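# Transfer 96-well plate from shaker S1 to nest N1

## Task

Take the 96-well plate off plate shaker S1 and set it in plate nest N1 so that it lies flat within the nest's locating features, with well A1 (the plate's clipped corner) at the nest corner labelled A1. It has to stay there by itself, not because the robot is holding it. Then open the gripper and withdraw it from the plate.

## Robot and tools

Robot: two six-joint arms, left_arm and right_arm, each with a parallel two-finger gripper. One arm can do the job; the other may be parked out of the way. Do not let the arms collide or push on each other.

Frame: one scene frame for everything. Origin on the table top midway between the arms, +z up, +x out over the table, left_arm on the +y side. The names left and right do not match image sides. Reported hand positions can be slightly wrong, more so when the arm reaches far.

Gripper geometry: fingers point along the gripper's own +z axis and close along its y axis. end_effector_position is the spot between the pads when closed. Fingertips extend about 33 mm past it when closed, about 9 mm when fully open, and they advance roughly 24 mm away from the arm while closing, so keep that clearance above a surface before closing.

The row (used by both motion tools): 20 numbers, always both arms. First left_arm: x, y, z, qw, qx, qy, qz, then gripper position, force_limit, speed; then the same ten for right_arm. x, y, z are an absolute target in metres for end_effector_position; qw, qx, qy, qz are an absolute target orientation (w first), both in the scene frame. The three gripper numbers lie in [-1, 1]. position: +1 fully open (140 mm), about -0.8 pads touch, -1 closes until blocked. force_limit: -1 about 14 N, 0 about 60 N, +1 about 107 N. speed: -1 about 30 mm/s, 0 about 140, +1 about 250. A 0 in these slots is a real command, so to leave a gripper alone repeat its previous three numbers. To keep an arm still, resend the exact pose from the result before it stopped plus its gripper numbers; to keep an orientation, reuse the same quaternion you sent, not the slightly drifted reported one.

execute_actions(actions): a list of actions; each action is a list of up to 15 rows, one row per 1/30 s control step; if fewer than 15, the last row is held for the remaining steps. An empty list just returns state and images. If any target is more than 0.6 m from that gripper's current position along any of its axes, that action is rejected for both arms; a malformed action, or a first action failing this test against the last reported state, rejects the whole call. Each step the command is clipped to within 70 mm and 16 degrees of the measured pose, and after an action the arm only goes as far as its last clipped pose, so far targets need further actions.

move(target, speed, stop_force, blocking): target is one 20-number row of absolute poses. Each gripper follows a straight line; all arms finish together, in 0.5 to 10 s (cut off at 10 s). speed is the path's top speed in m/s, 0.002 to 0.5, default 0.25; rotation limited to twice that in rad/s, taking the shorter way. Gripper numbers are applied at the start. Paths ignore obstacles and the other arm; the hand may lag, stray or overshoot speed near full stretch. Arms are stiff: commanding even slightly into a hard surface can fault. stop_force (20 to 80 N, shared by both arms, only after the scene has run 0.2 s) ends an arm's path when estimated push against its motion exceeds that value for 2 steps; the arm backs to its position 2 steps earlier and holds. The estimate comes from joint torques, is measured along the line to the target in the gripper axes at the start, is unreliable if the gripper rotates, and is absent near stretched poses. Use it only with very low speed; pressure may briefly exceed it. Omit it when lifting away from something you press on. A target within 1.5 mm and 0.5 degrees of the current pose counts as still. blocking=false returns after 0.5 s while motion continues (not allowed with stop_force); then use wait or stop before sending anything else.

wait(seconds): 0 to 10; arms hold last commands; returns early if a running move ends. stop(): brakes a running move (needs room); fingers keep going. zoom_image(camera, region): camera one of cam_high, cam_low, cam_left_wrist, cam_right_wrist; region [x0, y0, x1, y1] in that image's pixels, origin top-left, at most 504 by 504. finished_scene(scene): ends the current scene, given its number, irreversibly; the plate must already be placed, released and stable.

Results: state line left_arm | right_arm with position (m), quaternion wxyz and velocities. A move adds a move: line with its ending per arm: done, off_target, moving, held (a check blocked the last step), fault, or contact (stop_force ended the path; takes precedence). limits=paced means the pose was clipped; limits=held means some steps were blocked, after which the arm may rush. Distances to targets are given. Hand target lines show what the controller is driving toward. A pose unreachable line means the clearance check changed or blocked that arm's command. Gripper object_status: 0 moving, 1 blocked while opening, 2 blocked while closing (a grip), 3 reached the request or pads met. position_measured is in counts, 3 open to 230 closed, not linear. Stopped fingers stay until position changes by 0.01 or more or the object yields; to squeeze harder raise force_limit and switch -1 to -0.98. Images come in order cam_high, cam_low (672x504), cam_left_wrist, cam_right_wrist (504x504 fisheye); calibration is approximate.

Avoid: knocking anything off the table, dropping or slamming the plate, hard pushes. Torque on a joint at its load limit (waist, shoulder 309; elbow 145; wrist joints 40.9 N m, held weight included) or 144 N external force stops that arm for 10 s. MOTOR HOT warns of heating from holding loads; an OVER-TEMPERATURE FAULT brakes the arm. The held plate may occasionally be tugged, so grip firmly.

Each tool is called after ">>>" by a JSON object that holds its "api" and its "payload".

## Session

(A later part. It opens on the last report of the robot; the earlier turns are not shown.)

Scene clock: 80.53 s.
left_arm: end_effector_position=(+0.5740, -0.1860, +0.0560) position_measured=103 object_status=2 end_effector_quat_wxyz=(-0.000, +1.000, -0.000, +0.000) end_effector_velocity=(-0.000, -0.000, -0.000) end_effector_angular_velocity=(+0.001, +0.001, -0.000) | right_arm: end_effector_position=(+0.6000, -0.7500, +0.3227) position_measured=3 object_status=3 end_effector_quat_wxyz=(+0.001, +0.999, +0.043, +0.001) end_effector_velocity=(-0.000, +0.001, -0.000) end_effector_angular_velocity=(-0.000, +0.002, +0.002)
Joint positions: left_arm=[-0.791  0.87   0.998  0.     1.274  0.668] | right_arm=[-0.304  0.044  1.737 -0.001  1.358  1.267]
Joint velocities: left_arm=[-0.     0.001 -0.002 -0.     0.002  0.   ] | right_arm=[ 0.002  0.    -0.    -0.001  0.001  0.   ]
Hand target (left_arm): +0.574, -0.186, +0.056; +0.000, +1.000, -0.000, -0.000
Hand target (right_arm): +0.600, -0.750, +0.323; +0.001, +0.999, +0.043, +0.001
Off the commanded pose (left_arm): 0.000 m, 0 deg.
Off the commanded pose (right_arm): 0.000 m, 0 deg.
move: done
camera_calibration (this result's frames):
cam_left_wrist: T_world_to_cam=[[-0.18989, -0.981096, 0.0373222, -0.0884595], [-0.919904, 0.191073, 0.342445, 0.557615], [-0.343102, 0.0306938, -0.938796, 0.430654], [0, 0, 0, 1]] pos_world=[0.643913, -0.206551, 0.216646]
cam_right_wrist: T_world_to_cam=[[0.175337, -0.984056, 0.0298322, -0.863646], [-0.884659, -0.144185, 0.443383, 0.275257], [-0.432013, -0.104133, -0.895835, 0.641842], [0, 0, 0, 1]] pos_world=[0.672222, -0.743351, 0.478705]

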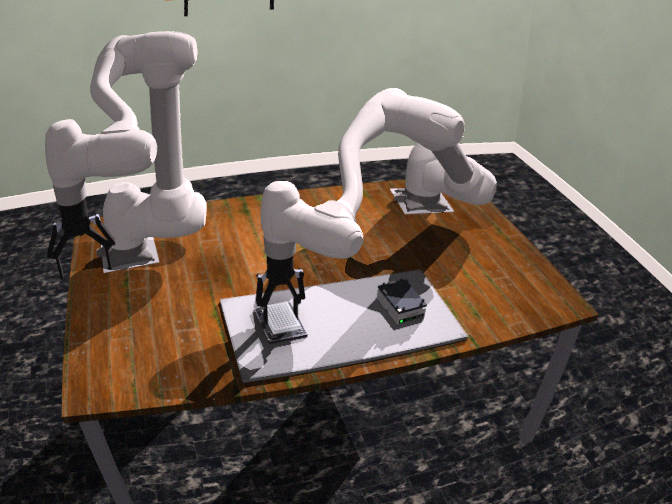

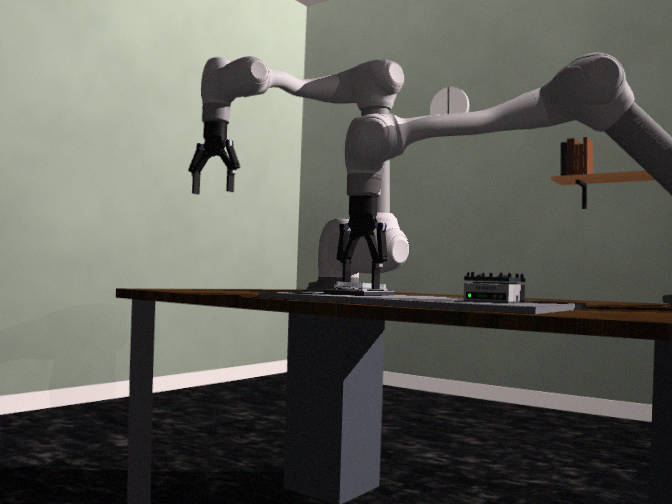

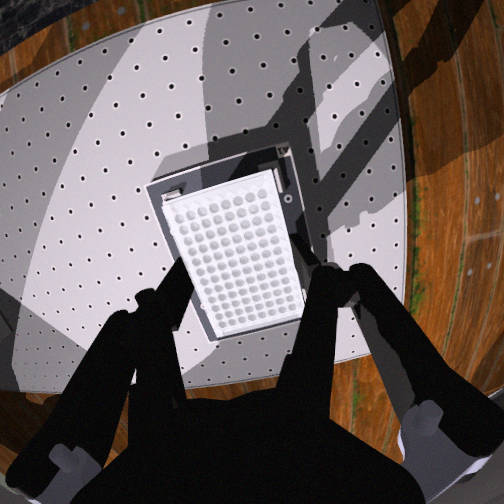

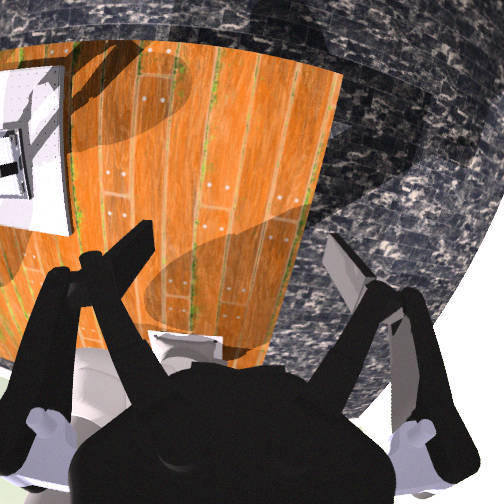

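>>> {"api": "move", "payload": {"target": [0.575,-0.1865,0.046,0,1,0,0,-1,-0.3,-0.3,0.6,-0.75,0.3227,0.001,0.999,0.043,0.001,1,0,0], "speed": 0.005, "stop_force": 20}}

>>> {"api": "zoom_image", "payload": {"camera": "cam_left_wrist", "region": [120, 120, 360, 360]}}

>>> {"api": "zoom_image", "payload": {"camera": "cam_high", "region": [240, 280, 320, 355]}}

Scene clock: 86.33 s.
left_arm: end_effector_position=(+0.5745, -0.1863, +0.0507) position_measured=103 object_status=2 end_effector_quat_wxyz=(+0.000, +1.000, +0.000, +0.000) end_effector_velocity=(+0.001, +0.000, -0.000) end_effector_angular_velocity=(+0.001, -0.001, -0.000) | right_arm: end_effector_position=(+0.6000, -0.7500, +0.3227) position_measured=3 object_status=3 end_effector_quat_wxyz=(+0.001, +0.999, +0.043, +0.001) end_effector_velocity=(+0.000, -0.000, -0.000) end_effector_angular_velocity=(-0.001, -0.001, -0.000)
Joint positions: left_arm=[-0.791  0.874  1.    -0.     1.267  0.668] | right_arm=[-0.304  0.044  1.737 -0.001  1.358  1.267]
Joint velocities: left_arm=[ 0.     0.     0.     0.001 -0.    -0.   ] | right_arm=[-0.     0.    -0.    -0.    -0.002  0.   ]
Hand target (left_arm): +0.574, -0.186, +0.051; +0.000, +1.000, -0.000, -0.000
Hand target (right_arm): +0.600, -0.750, +0.323; +0.001, +0.999, +0.043, +0.001
Off the commanded pose (left_arm): 0.005 m, 0 deg.
Off the commanded pose (right_arm): 0.000 m, 0 deg.
move: contact (left_arm)
camera_calibration (this result's frames):
cam_left_wrist: T_world_to_cam=[[-0.189858, -0.981095, 0.0374975, -0.0885232], [-0.919908, 0.191104, 0.342416, 0.559968], [-0.343109, 0.0305161, -0.9388, 0.425888], [0, 0, 0, 1]] pos_world=[0.644438, -0.206858, 0.211401]
cam_right_wrist: T_world_to_cam=[[0.175337, -0.984056, 0.0298324, -0.863646], [-0.884659, -0.144185, 0.443383, 0.275257], [-0.432013, -0.104133, -0.895835, 0.641842], [0, 0, 0, 1]] pos_world=[0.672222, -0.743352, 0.478705]

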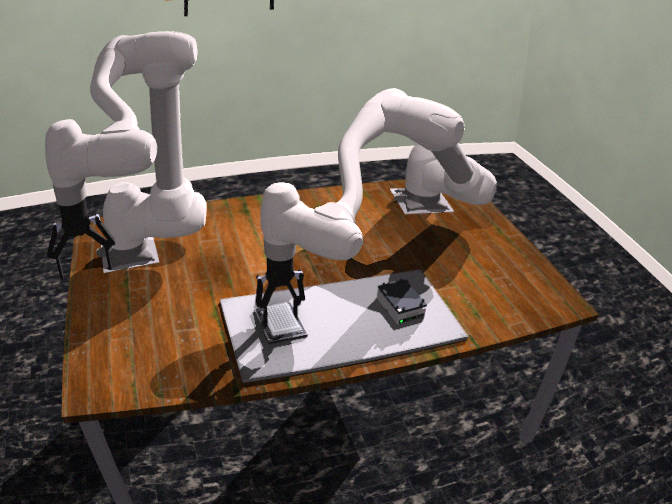

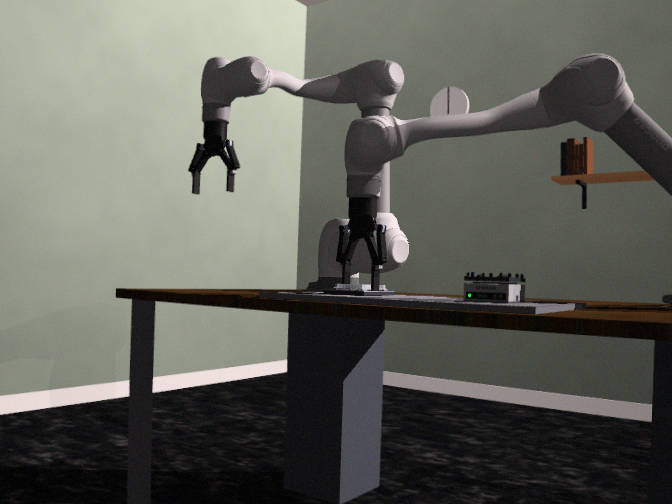

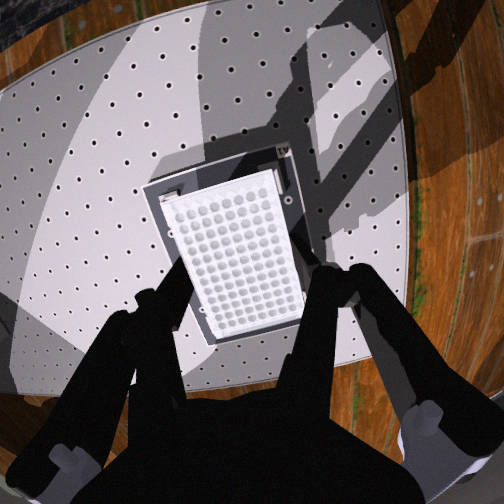

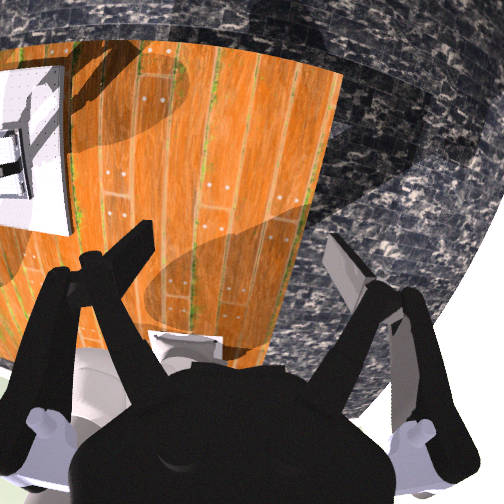

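Region (120, 120, 360, 360) of cam_left_wrist's 504x504 image, scaled by 2.100, with more detail than that image has.

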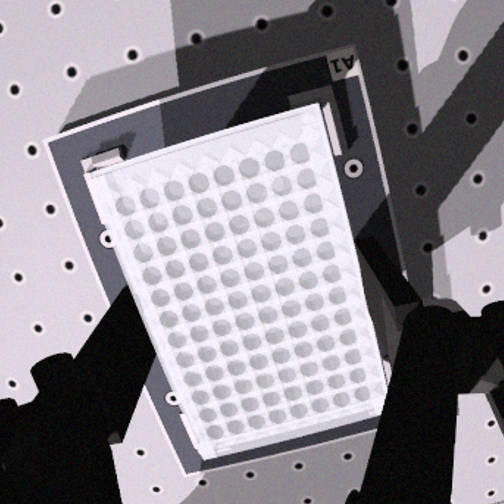

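Region (240, 280, 320, 355) of cam_high's 672x504 image, scaled by 6.300, with more detail than that image has; it fills the top 472 rows of this view, and the rest is white.

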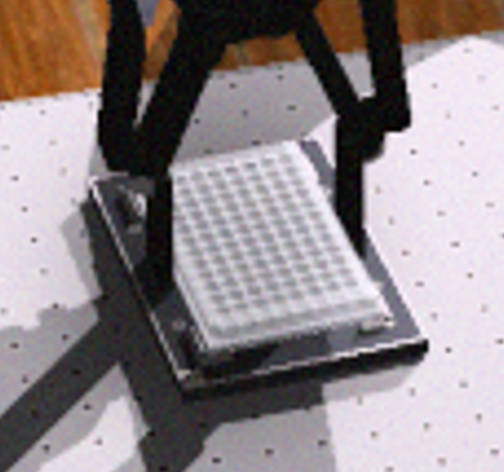

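>>> {"api": "move", "payload": {"target": [0.5745,-0.1885,0.054,0,1,0,0,-1,-0.3,-0.3,0.6,-0.75,0.3227,0.001,0.999,0.043,0.001,1,0,0], "speed": 0.01}}

>>> {"api": "move", "payload": {"target": [0.5745,-0.1885,0.044,0,1,0,0,-1,-0.3,-0.3,0.6,-0.75,0.3227,0.001,0.999,0.043,0.001,1,0,0], "speed": 0.005, "stop_force": 20}}

>>> {"api": "zoom_image", "payload": {"camera": "cam_left_wrist", "region": [120, 120, 360, 360]}}

>>> {"api": "zoom_image", "payload": {"camera": "cam_low", "region": [310, 260, 410, 305]}}

Scene clock: 91.67 s.
left_arm: end_effector_position=(+0.5745, -0.1885, +0.0540) position_measured=103 object_status=2 end_effector_quat_wxyz=(-0.000, +1.000, +0.000, +0.000) end_effector_velocity=(+0.001, +0.001, -0.000) end_effector_angular_velocity=(+0.001, +0.000, +0.001) | right_arm: end_effector_position=(+0.6000, -0.7500, +0.3227) position_measured=3 object_status=3 end_effector_quat_wxyz=(+0.001, +0.999, +0.043, +0.001) end_effector_velocity=(+0.000, +0.001, +0.000) end_effector_angular_velocity=(+0.000, -0.000, +0.001)
Joint positions: left_arm=[-0.792  0.875  0.992  0.     1.275  0.667] | right_arm=[-0.304  0.044  1.737 -0.001  1.358  1.267]
Joint velocities: left_arm=[ 0.001  0.    -0.     0.     0.001 -0.   ] | right_arm=[ 0.001 -0.     0.     0.    -0.    -0.   ]
Hand target (left_arm): +0.575, -0.189, +0.054; -0.000, +1.000, -0.000, +0.000
Hand target (right_arm): +0.600, -0.750, +0.323; +0.001, +0.999, +0.043, +0.001
Off the commanded pose (left_arm): 0.000 m, 0 deg.
Off the commanded pose (right_arm): 0.000 m, 0 deg.
move: done
camera_calibration (this result's frames):
cam_left_wrist: T_world_to_cam=[[-0.189861, -0.981101, 0.0373274, -0.0907513], [-0.919907, 0.191047, 0.34245, 0.559254], [-0.34311, 0.0306801, -0.938794, 0.429046], [0, 0, 0, 1]] pos_world=[0.644441, -0.209043, 0.214657]
cam_right_wrist: T_world_to_cam=[[0.175337, -0.984056, 0.0298323, -0.863646], [-0.884659, -0.144185, 0.443383, 0.275257], [-0.432013, -0.104133, -0.895835, 0.641842], [0, 0, 0, 1]] pos_world=[0.672222, -0.743352, 0.478705]

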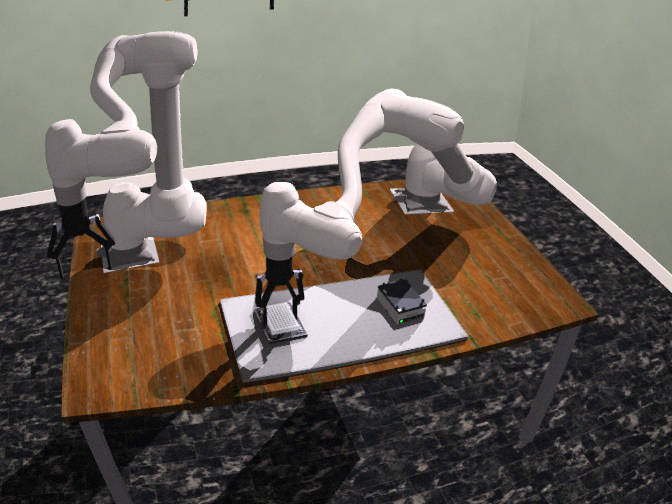

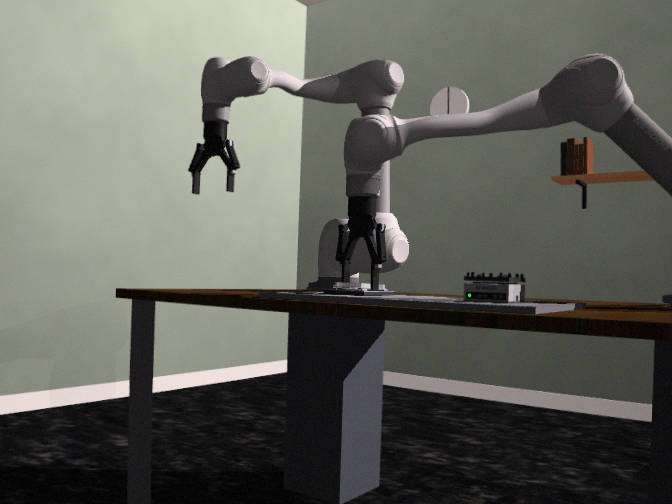

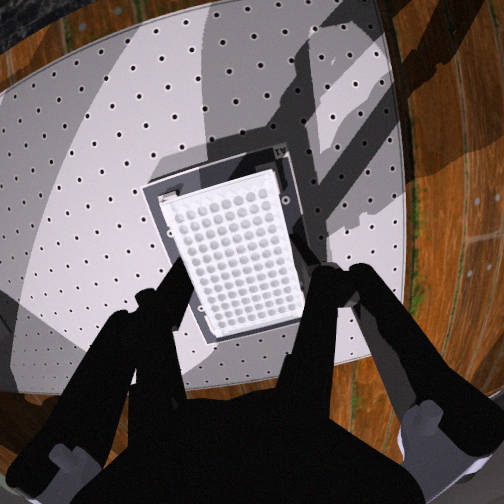

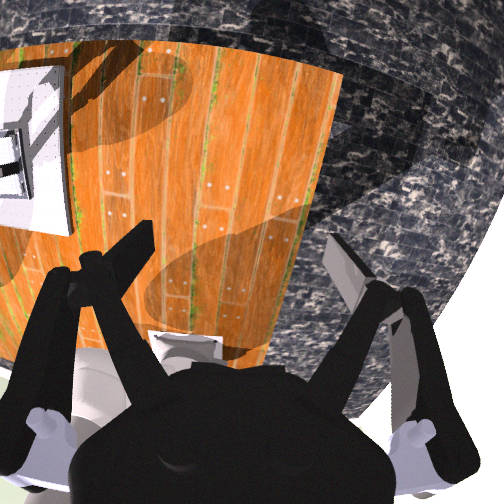

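Scene clock: 92.67 s.
left_arm: end_effector_position=(+0.5745, -0.1885, +0.0507) position_measured=103 object_status=2 end_effector_quat_wxyz=(+0.000, +1.000, +0.000, +0.000) end_effector_velocity=(-0.000, +0.000, +0.000) end_effector_angular_velocity=(+0.001, +0.000, +0.001) | right_arm: end_effector_position=(+0.6000, -0.7500, +0.3227) position_measured=3 object_status=3 end_effector_quat_wxyz=(+0.001, +0.999, +0.043, +0.001) end_effector_velocity=(-0.000, +0.000, +0.000) end_effector_angular_velocity=(-0.001, +0.001, +0.001)
Joint positions: left_arm=[-0.792  0.877  0.994  0.     1.27   0.667] | right_arm=[-0.304  0.044  1.737 -0.001  1.358  1.267]
Joint velocities: left_arm=[-0.    -0.    -0.     0.     0.001 -0.002] | right_arm=[ 0.001  0.    -0.    -0.001  0.001 -0.   ]
Hand target (left_arm): +0.575, -0.189, +0.051; +0.000, +1.000, +0.000, +0.000
Hand target (right_arm): +0.600, -0.750, +0.323; +0.001, +0.999, +0.043, +0.001
Off the commanded pose (left_arm): 0.007 m, 0 deg.
Off the commanded pose (right_arm): 0.000 m, 0 deg.
move: contact (left_arm)
camera_calibration (this result's frames):
cam_left_wrist: T_world_to_cam=[[-0.18986, -0.981096, 0.0374554, -0.0906417], [-0.919967, 0.191097, 0.342261, 0.560438], [-0.342948, 0.030524, -0.938858, 0.425882], [0, 0, 0, 1]] pos_world=[0.644431, -0.209026, 0.211422]
cam_right_wrist: T_world_to_cam=[[0.175337, -0.984056, 0.0298323, -0.863646], [-0.884659, -0.144185, 0.443383, 0.275257], [-0.432013, -0.104133, -0.895835, 0.641842], [0, 0, 0, 1]] pos_world=[0.672222, -0.743351, 0.478705]

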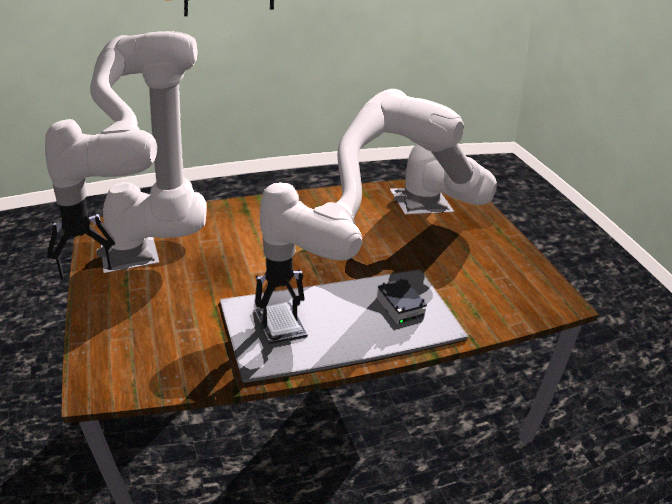

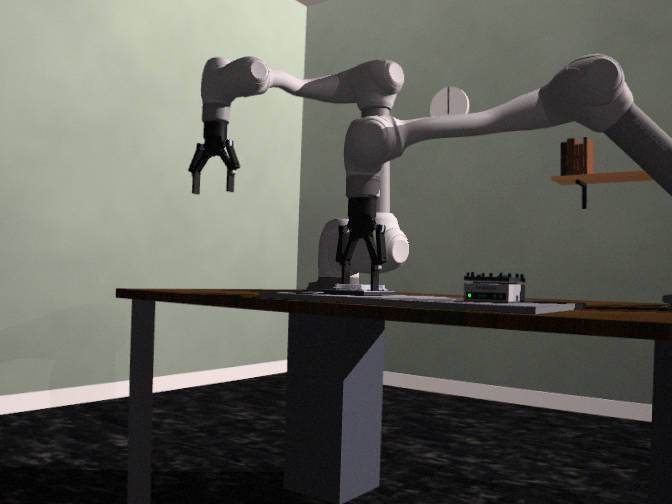

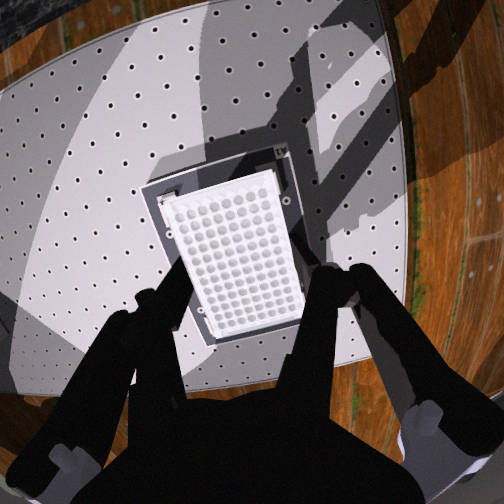

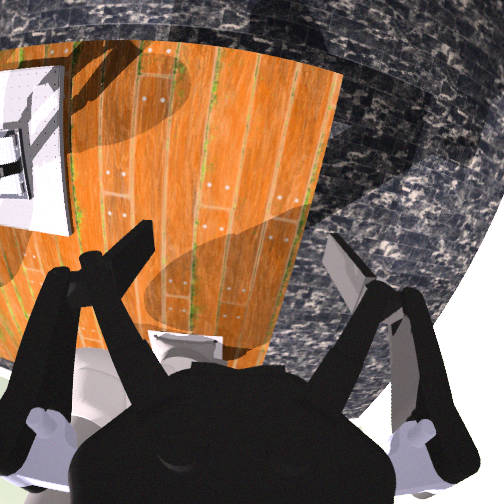

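Region (120, 120, 360, 360) of cam_left_wrist's 504x504 image, scaled by 2.100, with more detail than that image has.

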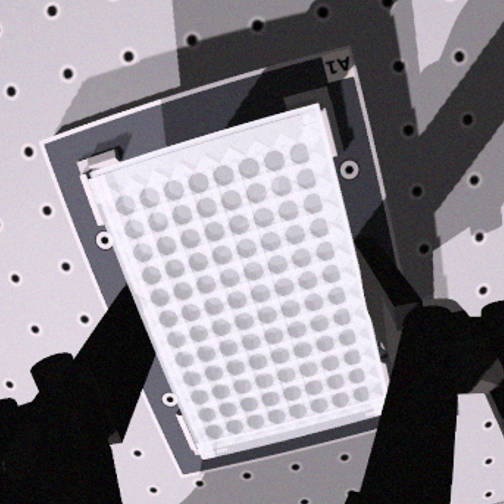

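Region (310, 260, 410, 305) of cam_low's 672x504 image, scaled by 5.040, with more detail than that image has; it fills the top 227 rows of this view, and the rest is white.

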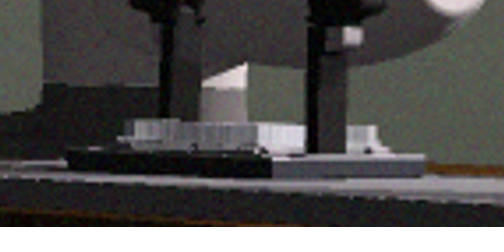

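>>> {"api": "zoom_image", "payload": {"camera": "cam_high", "region": [250, 295, 315, 350]}}

>>> {"api": "zoom_image", "payload": {"camera": "cam_left_wrist", "region": [150, 150, 310, 230]}}

>>> {"api": "zoom_image", "payload": {"camera": "cam_left_wrist", "region": [180, 280, 340, 360]}}

Region (250, 295, 315, 350) of cam_high's 672x504 image, scaled by 7.754, with more detail than that image has; it fills the top 426 rows of this view, and the rest is white.

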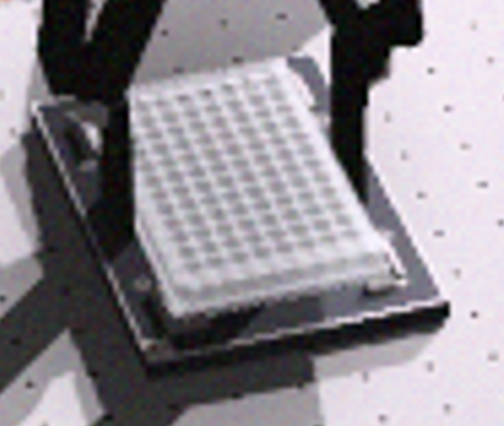

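Region (150, 150, 310, 230) of cam_left_wrist's 504x504 image, scaled by 3.150, with more detail than that image has.

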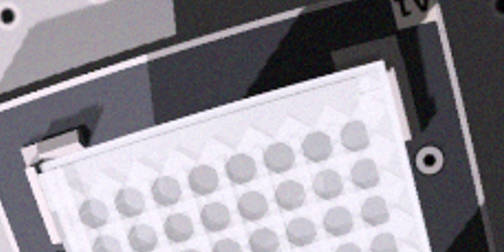

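Region (180, 280, 340, 360) of cam_left_wrist's 504x504 image, scaled by 3.150, with more detail than that image has.

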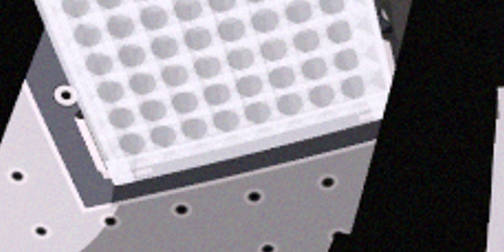

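>>> {"api": "move", "payload": {"target": [0.577,-0.188,0.054,0,1,0,0,-1,-0.3,-0.3,0.6,-0.75,0.3227,0.001,0.999,0.043,0.001,1,0,0], "speed": 0.01}}

>>> {"api": "move", "payload": {"target": [0.577,-0.188,0.044,0,1,0,0,-1,-0.3,-0.3,0.6,-0.75,0.3227,0.001,0.999,0.043,0.001,1,0,0], "speed": 0.005, "stop_force": 20}}

>>> {"api": "zoom_image", "payload": {"camera": "cam_left_wrist", "region": [120, 120, 360, 360]}}

Scene clock: 99.97 s.
left_arm: end_effector_position=(+0.5770, -0.1880, +0.0540) position_measured=103 object_status=2 end_effector_quat_wxyz=(-0.000, +1.000, -0.000, +0.000) end_effector_velocity=(+0.000, +0.000, -0.000) end_effector_angular_velocity=(-0.001, +0.001, +0.002) | right_arm: end_effector_position=(+0.6000, -0.7500, +0.3227) position_measured=3 object_status=3 end_effector_quat_wxyz=(+0.001, +0.999, +0.043, +0.001) end_effector_velocity=(+0.000, +0.000, +0.000) end_effector_angular_velocity=(-0.001, -0.000, +0.001)
Joint positions: left_arm=[-0.79   0.878  0.987  0.     1.277  0.669] | right_arm=[-0.304  0.044  1.737 -0.001  1.358  1.267]
Joint velocities: left_arm=[ 0.001  0.001 -0.001 -0.002 -0.    -0.   ] | right_arm=[ 0.001 -0.    -0.    -0.001  0.     0.   ]
Hand target (left_arm): +0.577, -0.188, +0.054; +0.000, +1.000, -0.000, -0.000
Hand target (right_arm): +0.600, -0.750, +0.323; +0.001, +0.999, +0.043, +0.001
Off the commanded pose (left_arm): 0.000 m, 0 deg.
Off the commanded pose (right_arm): 0.000 m, 0 deg.
move: done
camera_calibration (this result's frames):
cam_left_wrist: T_world_to_cam=[[-0.189889, -0.981096, 0.0373168, -0.089784], [-0.919916, 0.191071, 0.342413, 0.56146], [-0.34307, 0.0306921, -0.938808, 0.429881], [0, 0, 0, 1]] pos_world=[0.646927, -0.20856, 0.214675]
cam_right_wrist: T_world_to_cam=[[0.175337, -0.984056, 0.0298323, -0.863646], [-0.884659, -0.144185, 0.443383, 0.275257], [-0.432013, -0.104133, -0.895836, 0.641842], [0, 0, 0, 1]] pos_world=[0.672222, -0.743351, 0.478705]

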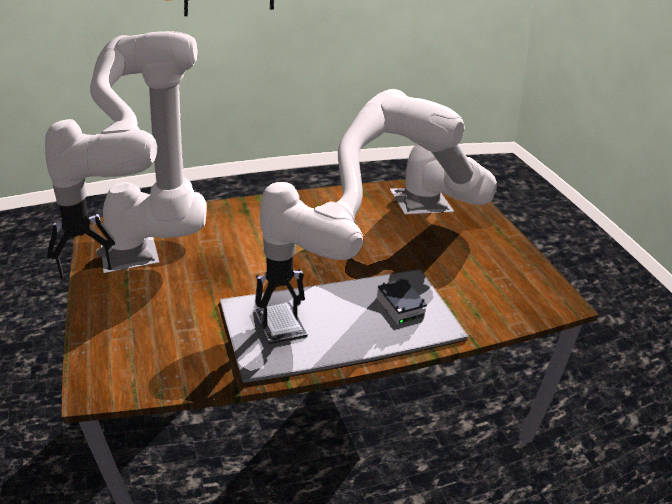

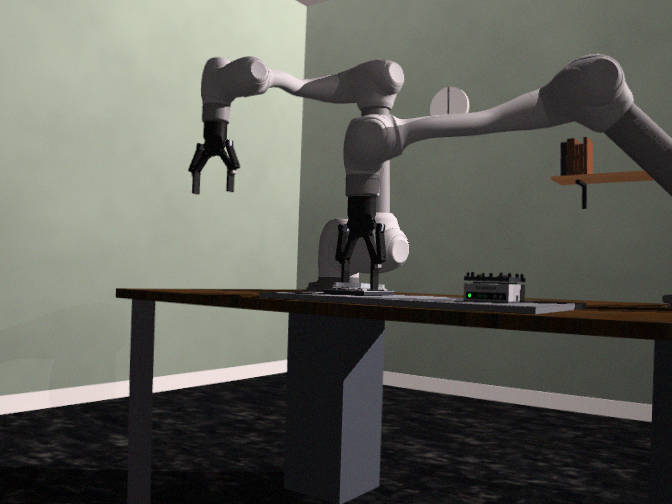

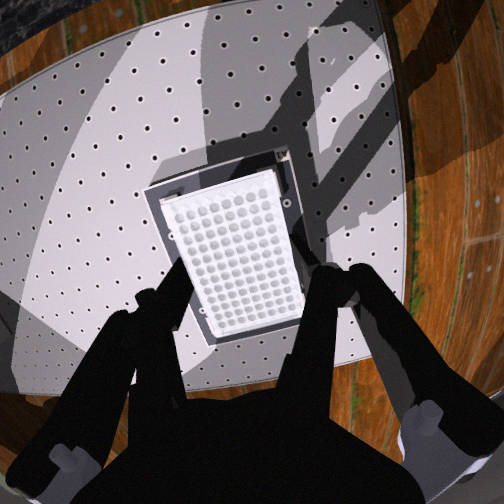

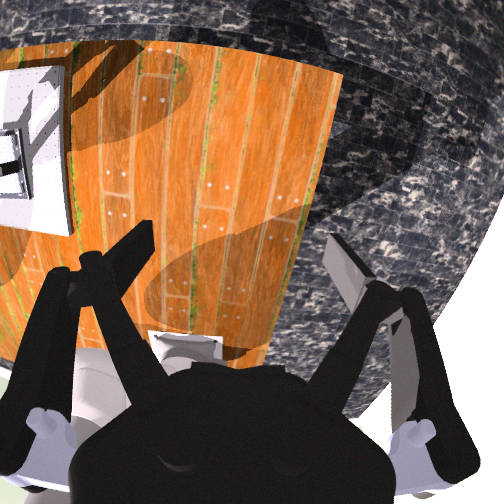

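Scene clock: 100.70 s.
left_arm: end_effector_position=(+0.5770, -0.1880, +0.0519) position_measured=103 object_status=2 end_effector_quat_wxyz=(+0.000, +1.000, -0.000, +0.000) end_effector_velocity=(-0.001, +0.002, -0.000) end_effector_angular_velocity=(+0.004, +0.002, -0.001) | right_arm: end_effector_position=(+0.6000, -0.7500, +0.3227) position_measured=3 object_status=3 end_effector_quat_wxyz=(+0.001, +0.999, +0.043, +0.001) end_effector_velocity=(-0.000, -0.000, +0.000) end_effector_angular_velocity=(+0.000, -0.000, -0.001)
Joint positions: left_arm=[-0.79   0.879  0.989  0.     1.274  0.669] | right_arm=[-0.304  0.044  1.737 -0.001  1.358  1.267]
Joint velocities: left_arm=[ 0.    -0.     0.     0.001  0.005  0.001] | right_arm=[-0.001 -0.     0.     0.     0.     0.   ]
Hand target (left_arm): +0.577, -0.188, +0.052; +0.000, +1.000, -0.000, +0.000
Hand target (right_arm): +0.600, -0.750, +0.323; +0.001, +0.999, +0.043, +0.001
Off the commanded pose (left_arm): 0.008 m, 0 deg.
Off the commanded pose (right_arm): 0.000 m, 0 deg.
move: contact (left_arm)
camera_calibration (this result's frames):
cam_left_wrist: T_world_to_cam=[[-0.189893, -0.981091, 0.037421, -0.0897141], [-0.91995, 0.191114, 0.342298, 0.562213], [-0.342977, 0.0305745, -0.938846, 0.427869], [0, 0, 0, 1]] pos_world=[0.64692, -0.208547, 0.212616]
cam_right_wrist: T_world_to_cam=[[0.175337, -0.984056, 0.0298323, -0.863646], [-0.884659, -0.144185, 0.443383, 0.275258], [-0.432013, -0.104133, -0.895835, 0.641842], [0, 0, 0, 1]] pos_world=[0.672222, -0.743352, 0.478705]

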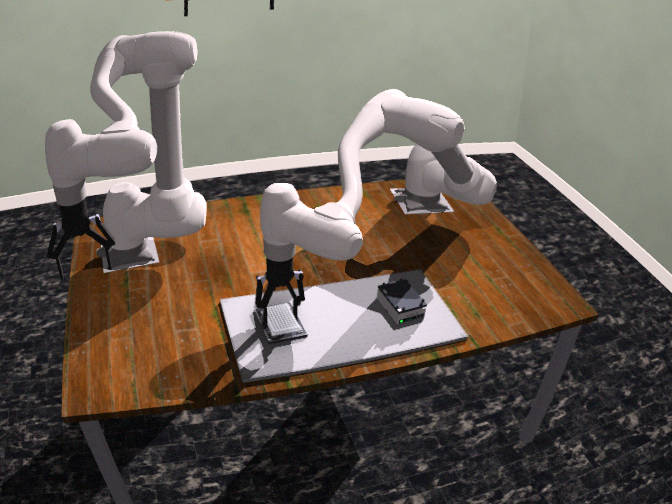

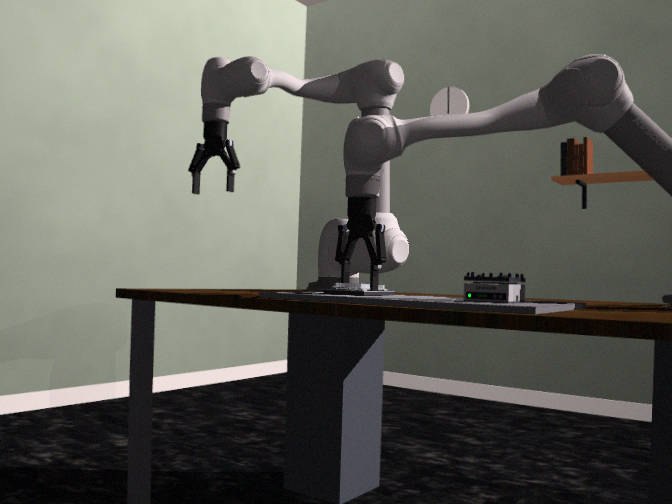

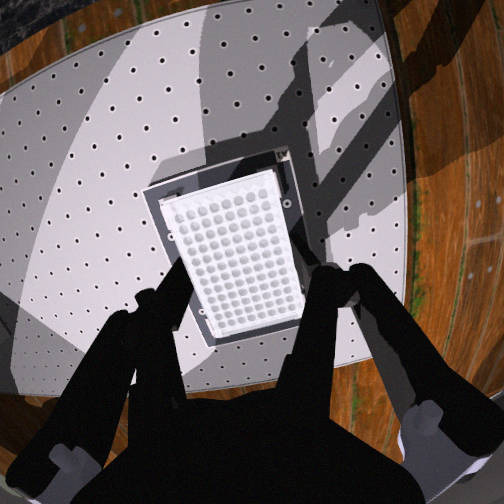

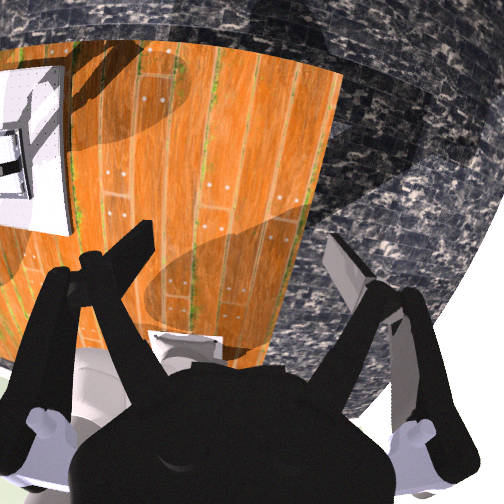

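Region (120, 120, 360, 360) of cam_left_wrist's 504x504 image, scaled by 2.100, with more detail than that image has.

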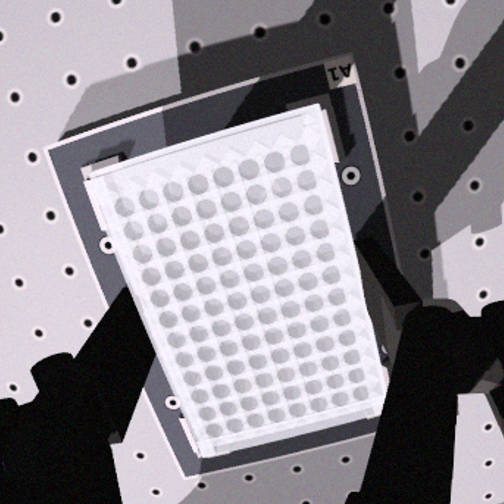

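>>> {"api": "move", "payload": {"target": [0.5757,-0.189,0.054,0,1,0,0,-1,-0.3,-0.3,0.6,-0.75,0.3227,0.001,0.999,0.043,0.001,1,0,0], "speed": 0.01}}

>>> {"api": "move", "payload": {"target": [0.5757,-0.189,0.044,0,1,0,0,-1,-0.3,-0.3,0.6,-0.75,0.3227,0.001,0.999,0.043,0.001,1,0,0], "speed": 0.004, "stop_force": 30}}

>>> {"api": "zoom_image", "payload": {"camera": "cam_low", "region": [310, 260, 410, 305]}}

Scene clock: 105.37 s.
left_arm: end_effector_position=(+0.5757, -0.1890, +0.0540) position_measured=103 object_status=2 end_effector_quat_wxyz=(-0.000, +1.000, +0.000, -0.000) end_effector_velocity=(+0.000, -0.000, +0.000) end_effector_angular_velocity=(-0.001, -0.001, +0.001) | right_arm: end_effector_position=(+0.6000, -0.7500, +0.3227) position_measured=3 object_status=3 end_effector_quat_wxyz=(+0.001, +0.999, +0.043, +0.001) end_effector_velocity=(+0.001, +0.001, +0.000) end_effector_angular_velocity=(-0.000, -0.001, +0.001)
Joint positions: left_arm=[-0.792  0.878  0.988  0.     1.276  0.667] | right_arm=[-0.304  0.044  1.737 -0.001  1.358  1.267]
Joint velocities: left_arm=[-0.     0.    -0.001  0.    -0.001 -0.001] | right_arm=[ 0.001  0.    -0.     0.    -0.001 -0.   ]
Hand target (left_arm): +0.576, -0.189, +0.054; -0.000, +1.000, -0.000, +0.000
Hand target (right_arm): +0.600, -0.750, +0.323; +0.001, +0.999, +0.043, +0.001
Off the commanded pose (left_arm): 0.000 m, 0 deg.
Off the commanded pose (right_arm): 0.000 m, 0 deg.
move: done
camera_calibration (this result's frames):
cam_left_wrist: T_world_to_cam=[[-0.189853, -0.981105, 0.0372693, -0.0909903], [-0.919907, 0.19102, 0.342466, 0.560465], [-0.343114, 0.0307337, -0.938791, 0.429464], [0, 0, 0, 1]] pos_world=[0.645656, -0.20953, 0.214628]
cam_right_wrist: T_world_to_cam=[[0.175337, -0.984056, 0.0298323, -0.863646], [-0.884659, -0.144185, 0.443383, 0.275257], [-0.432013, -0.104133, -0.895835, 0.641842], [0, 0, 0, 1]] pos_world=[0.672222, -0.743352, 0.478705]

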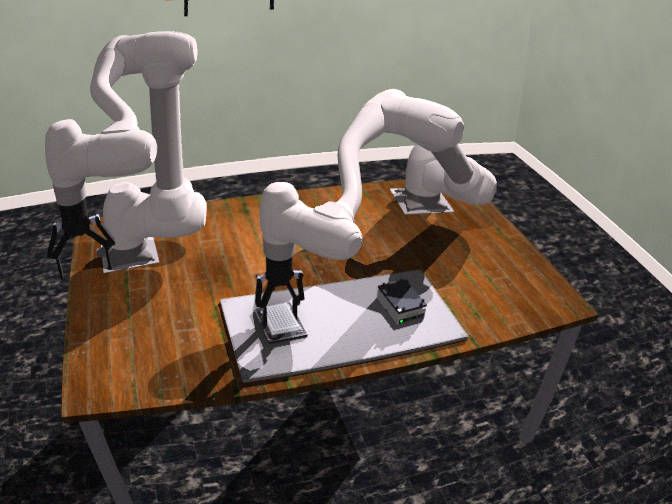

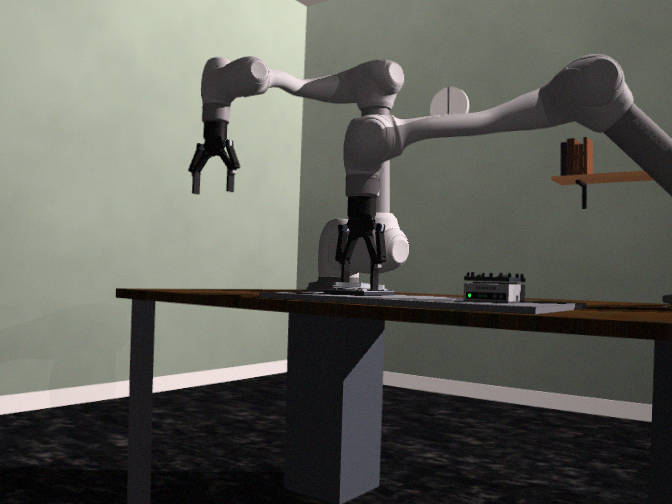

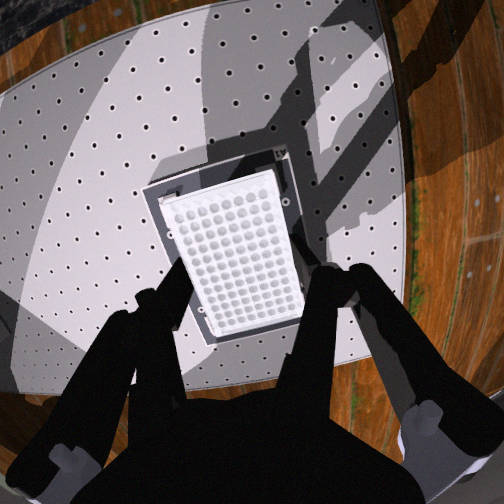

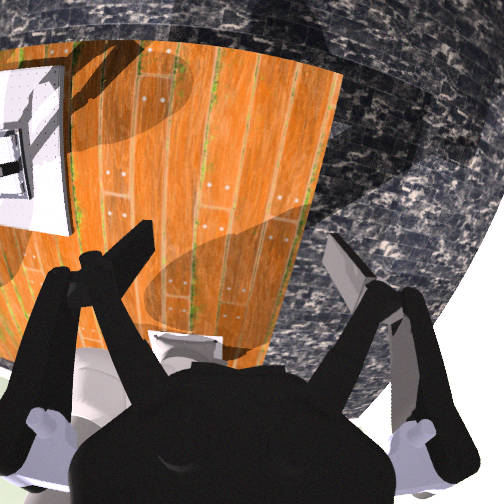

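Scene clock: 106.50 s.
left_arm: end_effector_position=(+0.5757, -0.1890, +0.0508) position_measured=103 object_status=2 end_effector_quat_wxyz=(+0.000, +1.000, +0.000, +0.000) end_effector_velocity=(-0.001, +0.000, -0.000) end_effector_angular_velocity=(+0.002, +0.001, -0.000) | right_arm: end_effector_position=(+0.6000, -0.7500, +0.3227) position_measured=3 object_status=3 end_effector_quat_wxyz=(+0.001, +0.999, +0.043, +0.001) end_effector_velocity=(-0.000, -0.001, +0.000) end_effector_angular_velocity=(-0.000, +0.000, -0.001)
Joint positions: left_arm=[-0.792  0.879  0.99   0.     1.272  0.667] | right_arm=[-0.304  0.044  1.737 -0.001  1.358  1.267]
Joint velocities: left_arm=[-0.001 -0.     0.     0.     0.002 -0.001] | right_arm=[-0.001 -0.    -0.    -0.     0.001  0.   ]
Hand target (left_arm): +0.576, -0.189, +0.051; +0.000, +1.000, +0.000, +0.000
Hand target (right_arm): +0.600, -0.750, +0.323; +0.001, +0.999, +0.043, +0.001
Off the commanded pose (left_arm): 0.007 m, 0 deg.
Off the commanded pose (right_arm): 0.000 m, 0 deg.
move: contact (left_arm)
camera_calibration (this result's frames):
cam_left_wrist: T_world_to_cam=[[-0.189845, -0.981099, 0.0374731, -0.09093], [-0.919976, 0.19109, 0.342241, 0.56165], [-0.342933, 0.0304984, -0.938865, 0.426344], [0, 0, 0, 1]] pos_world=[0.64565, -0.20954, 0.211467]
cam_right_wrist: T_world_to_cam=[[0.175337, -0.984056, 0.0298325, -0.863646], [-0.884659, -0.144185, 0.443383, 0.275257], [-0.432013, -0.104133, -0.895836, 0.641842], [0, 0, 0, 1]] pos_world=[0.672222, -0.743351, 0.478705]

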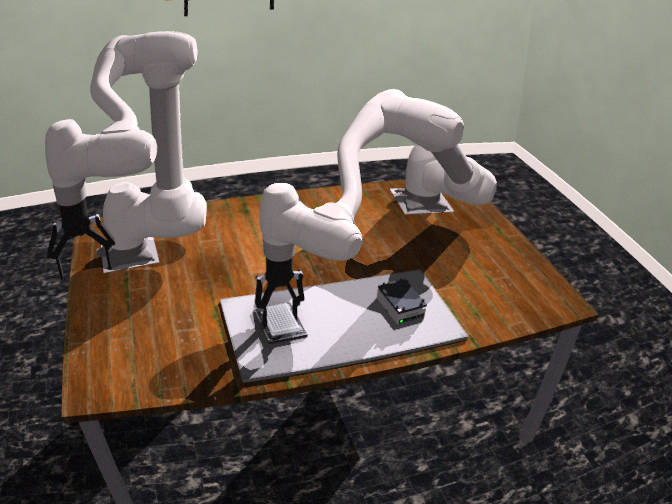

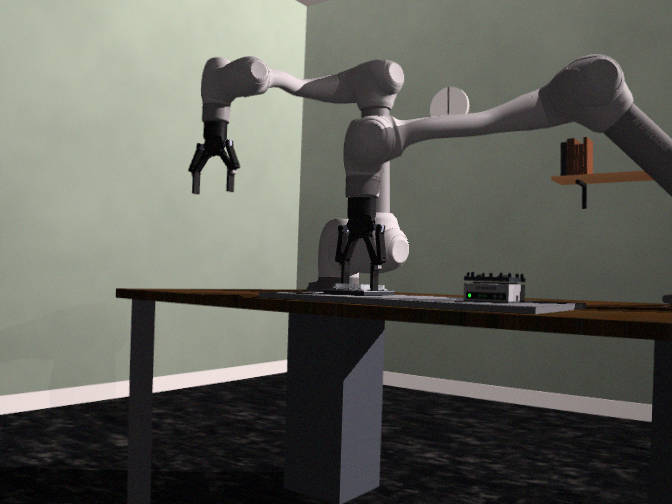

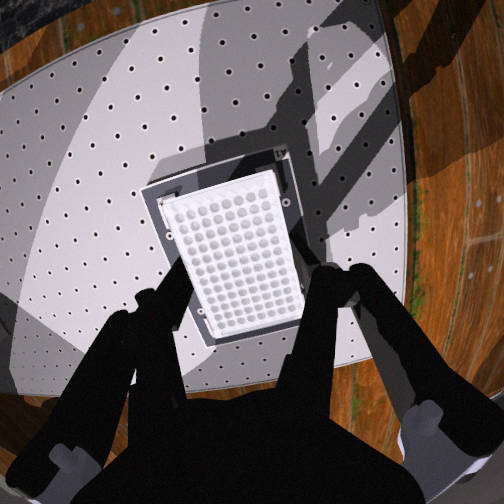

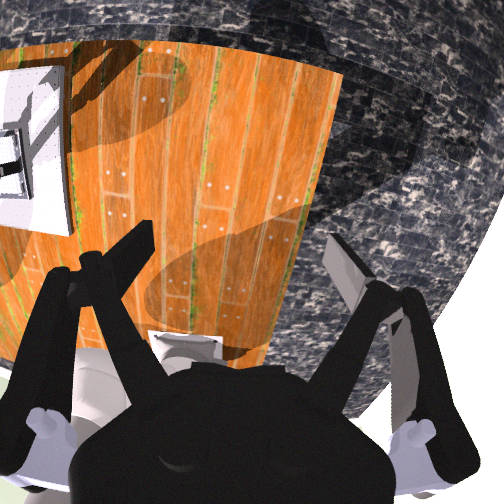

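Region (310, 260, 410, 305) of cam_low's 672x504 image, scaled by 5.040, with more detail than that image has; it fills the top 227 rows of this view, and the rest is white.

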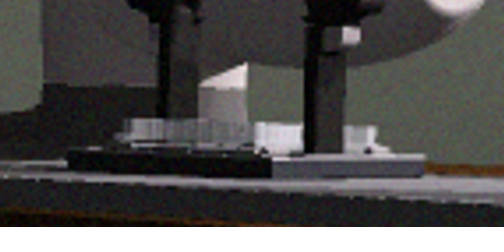

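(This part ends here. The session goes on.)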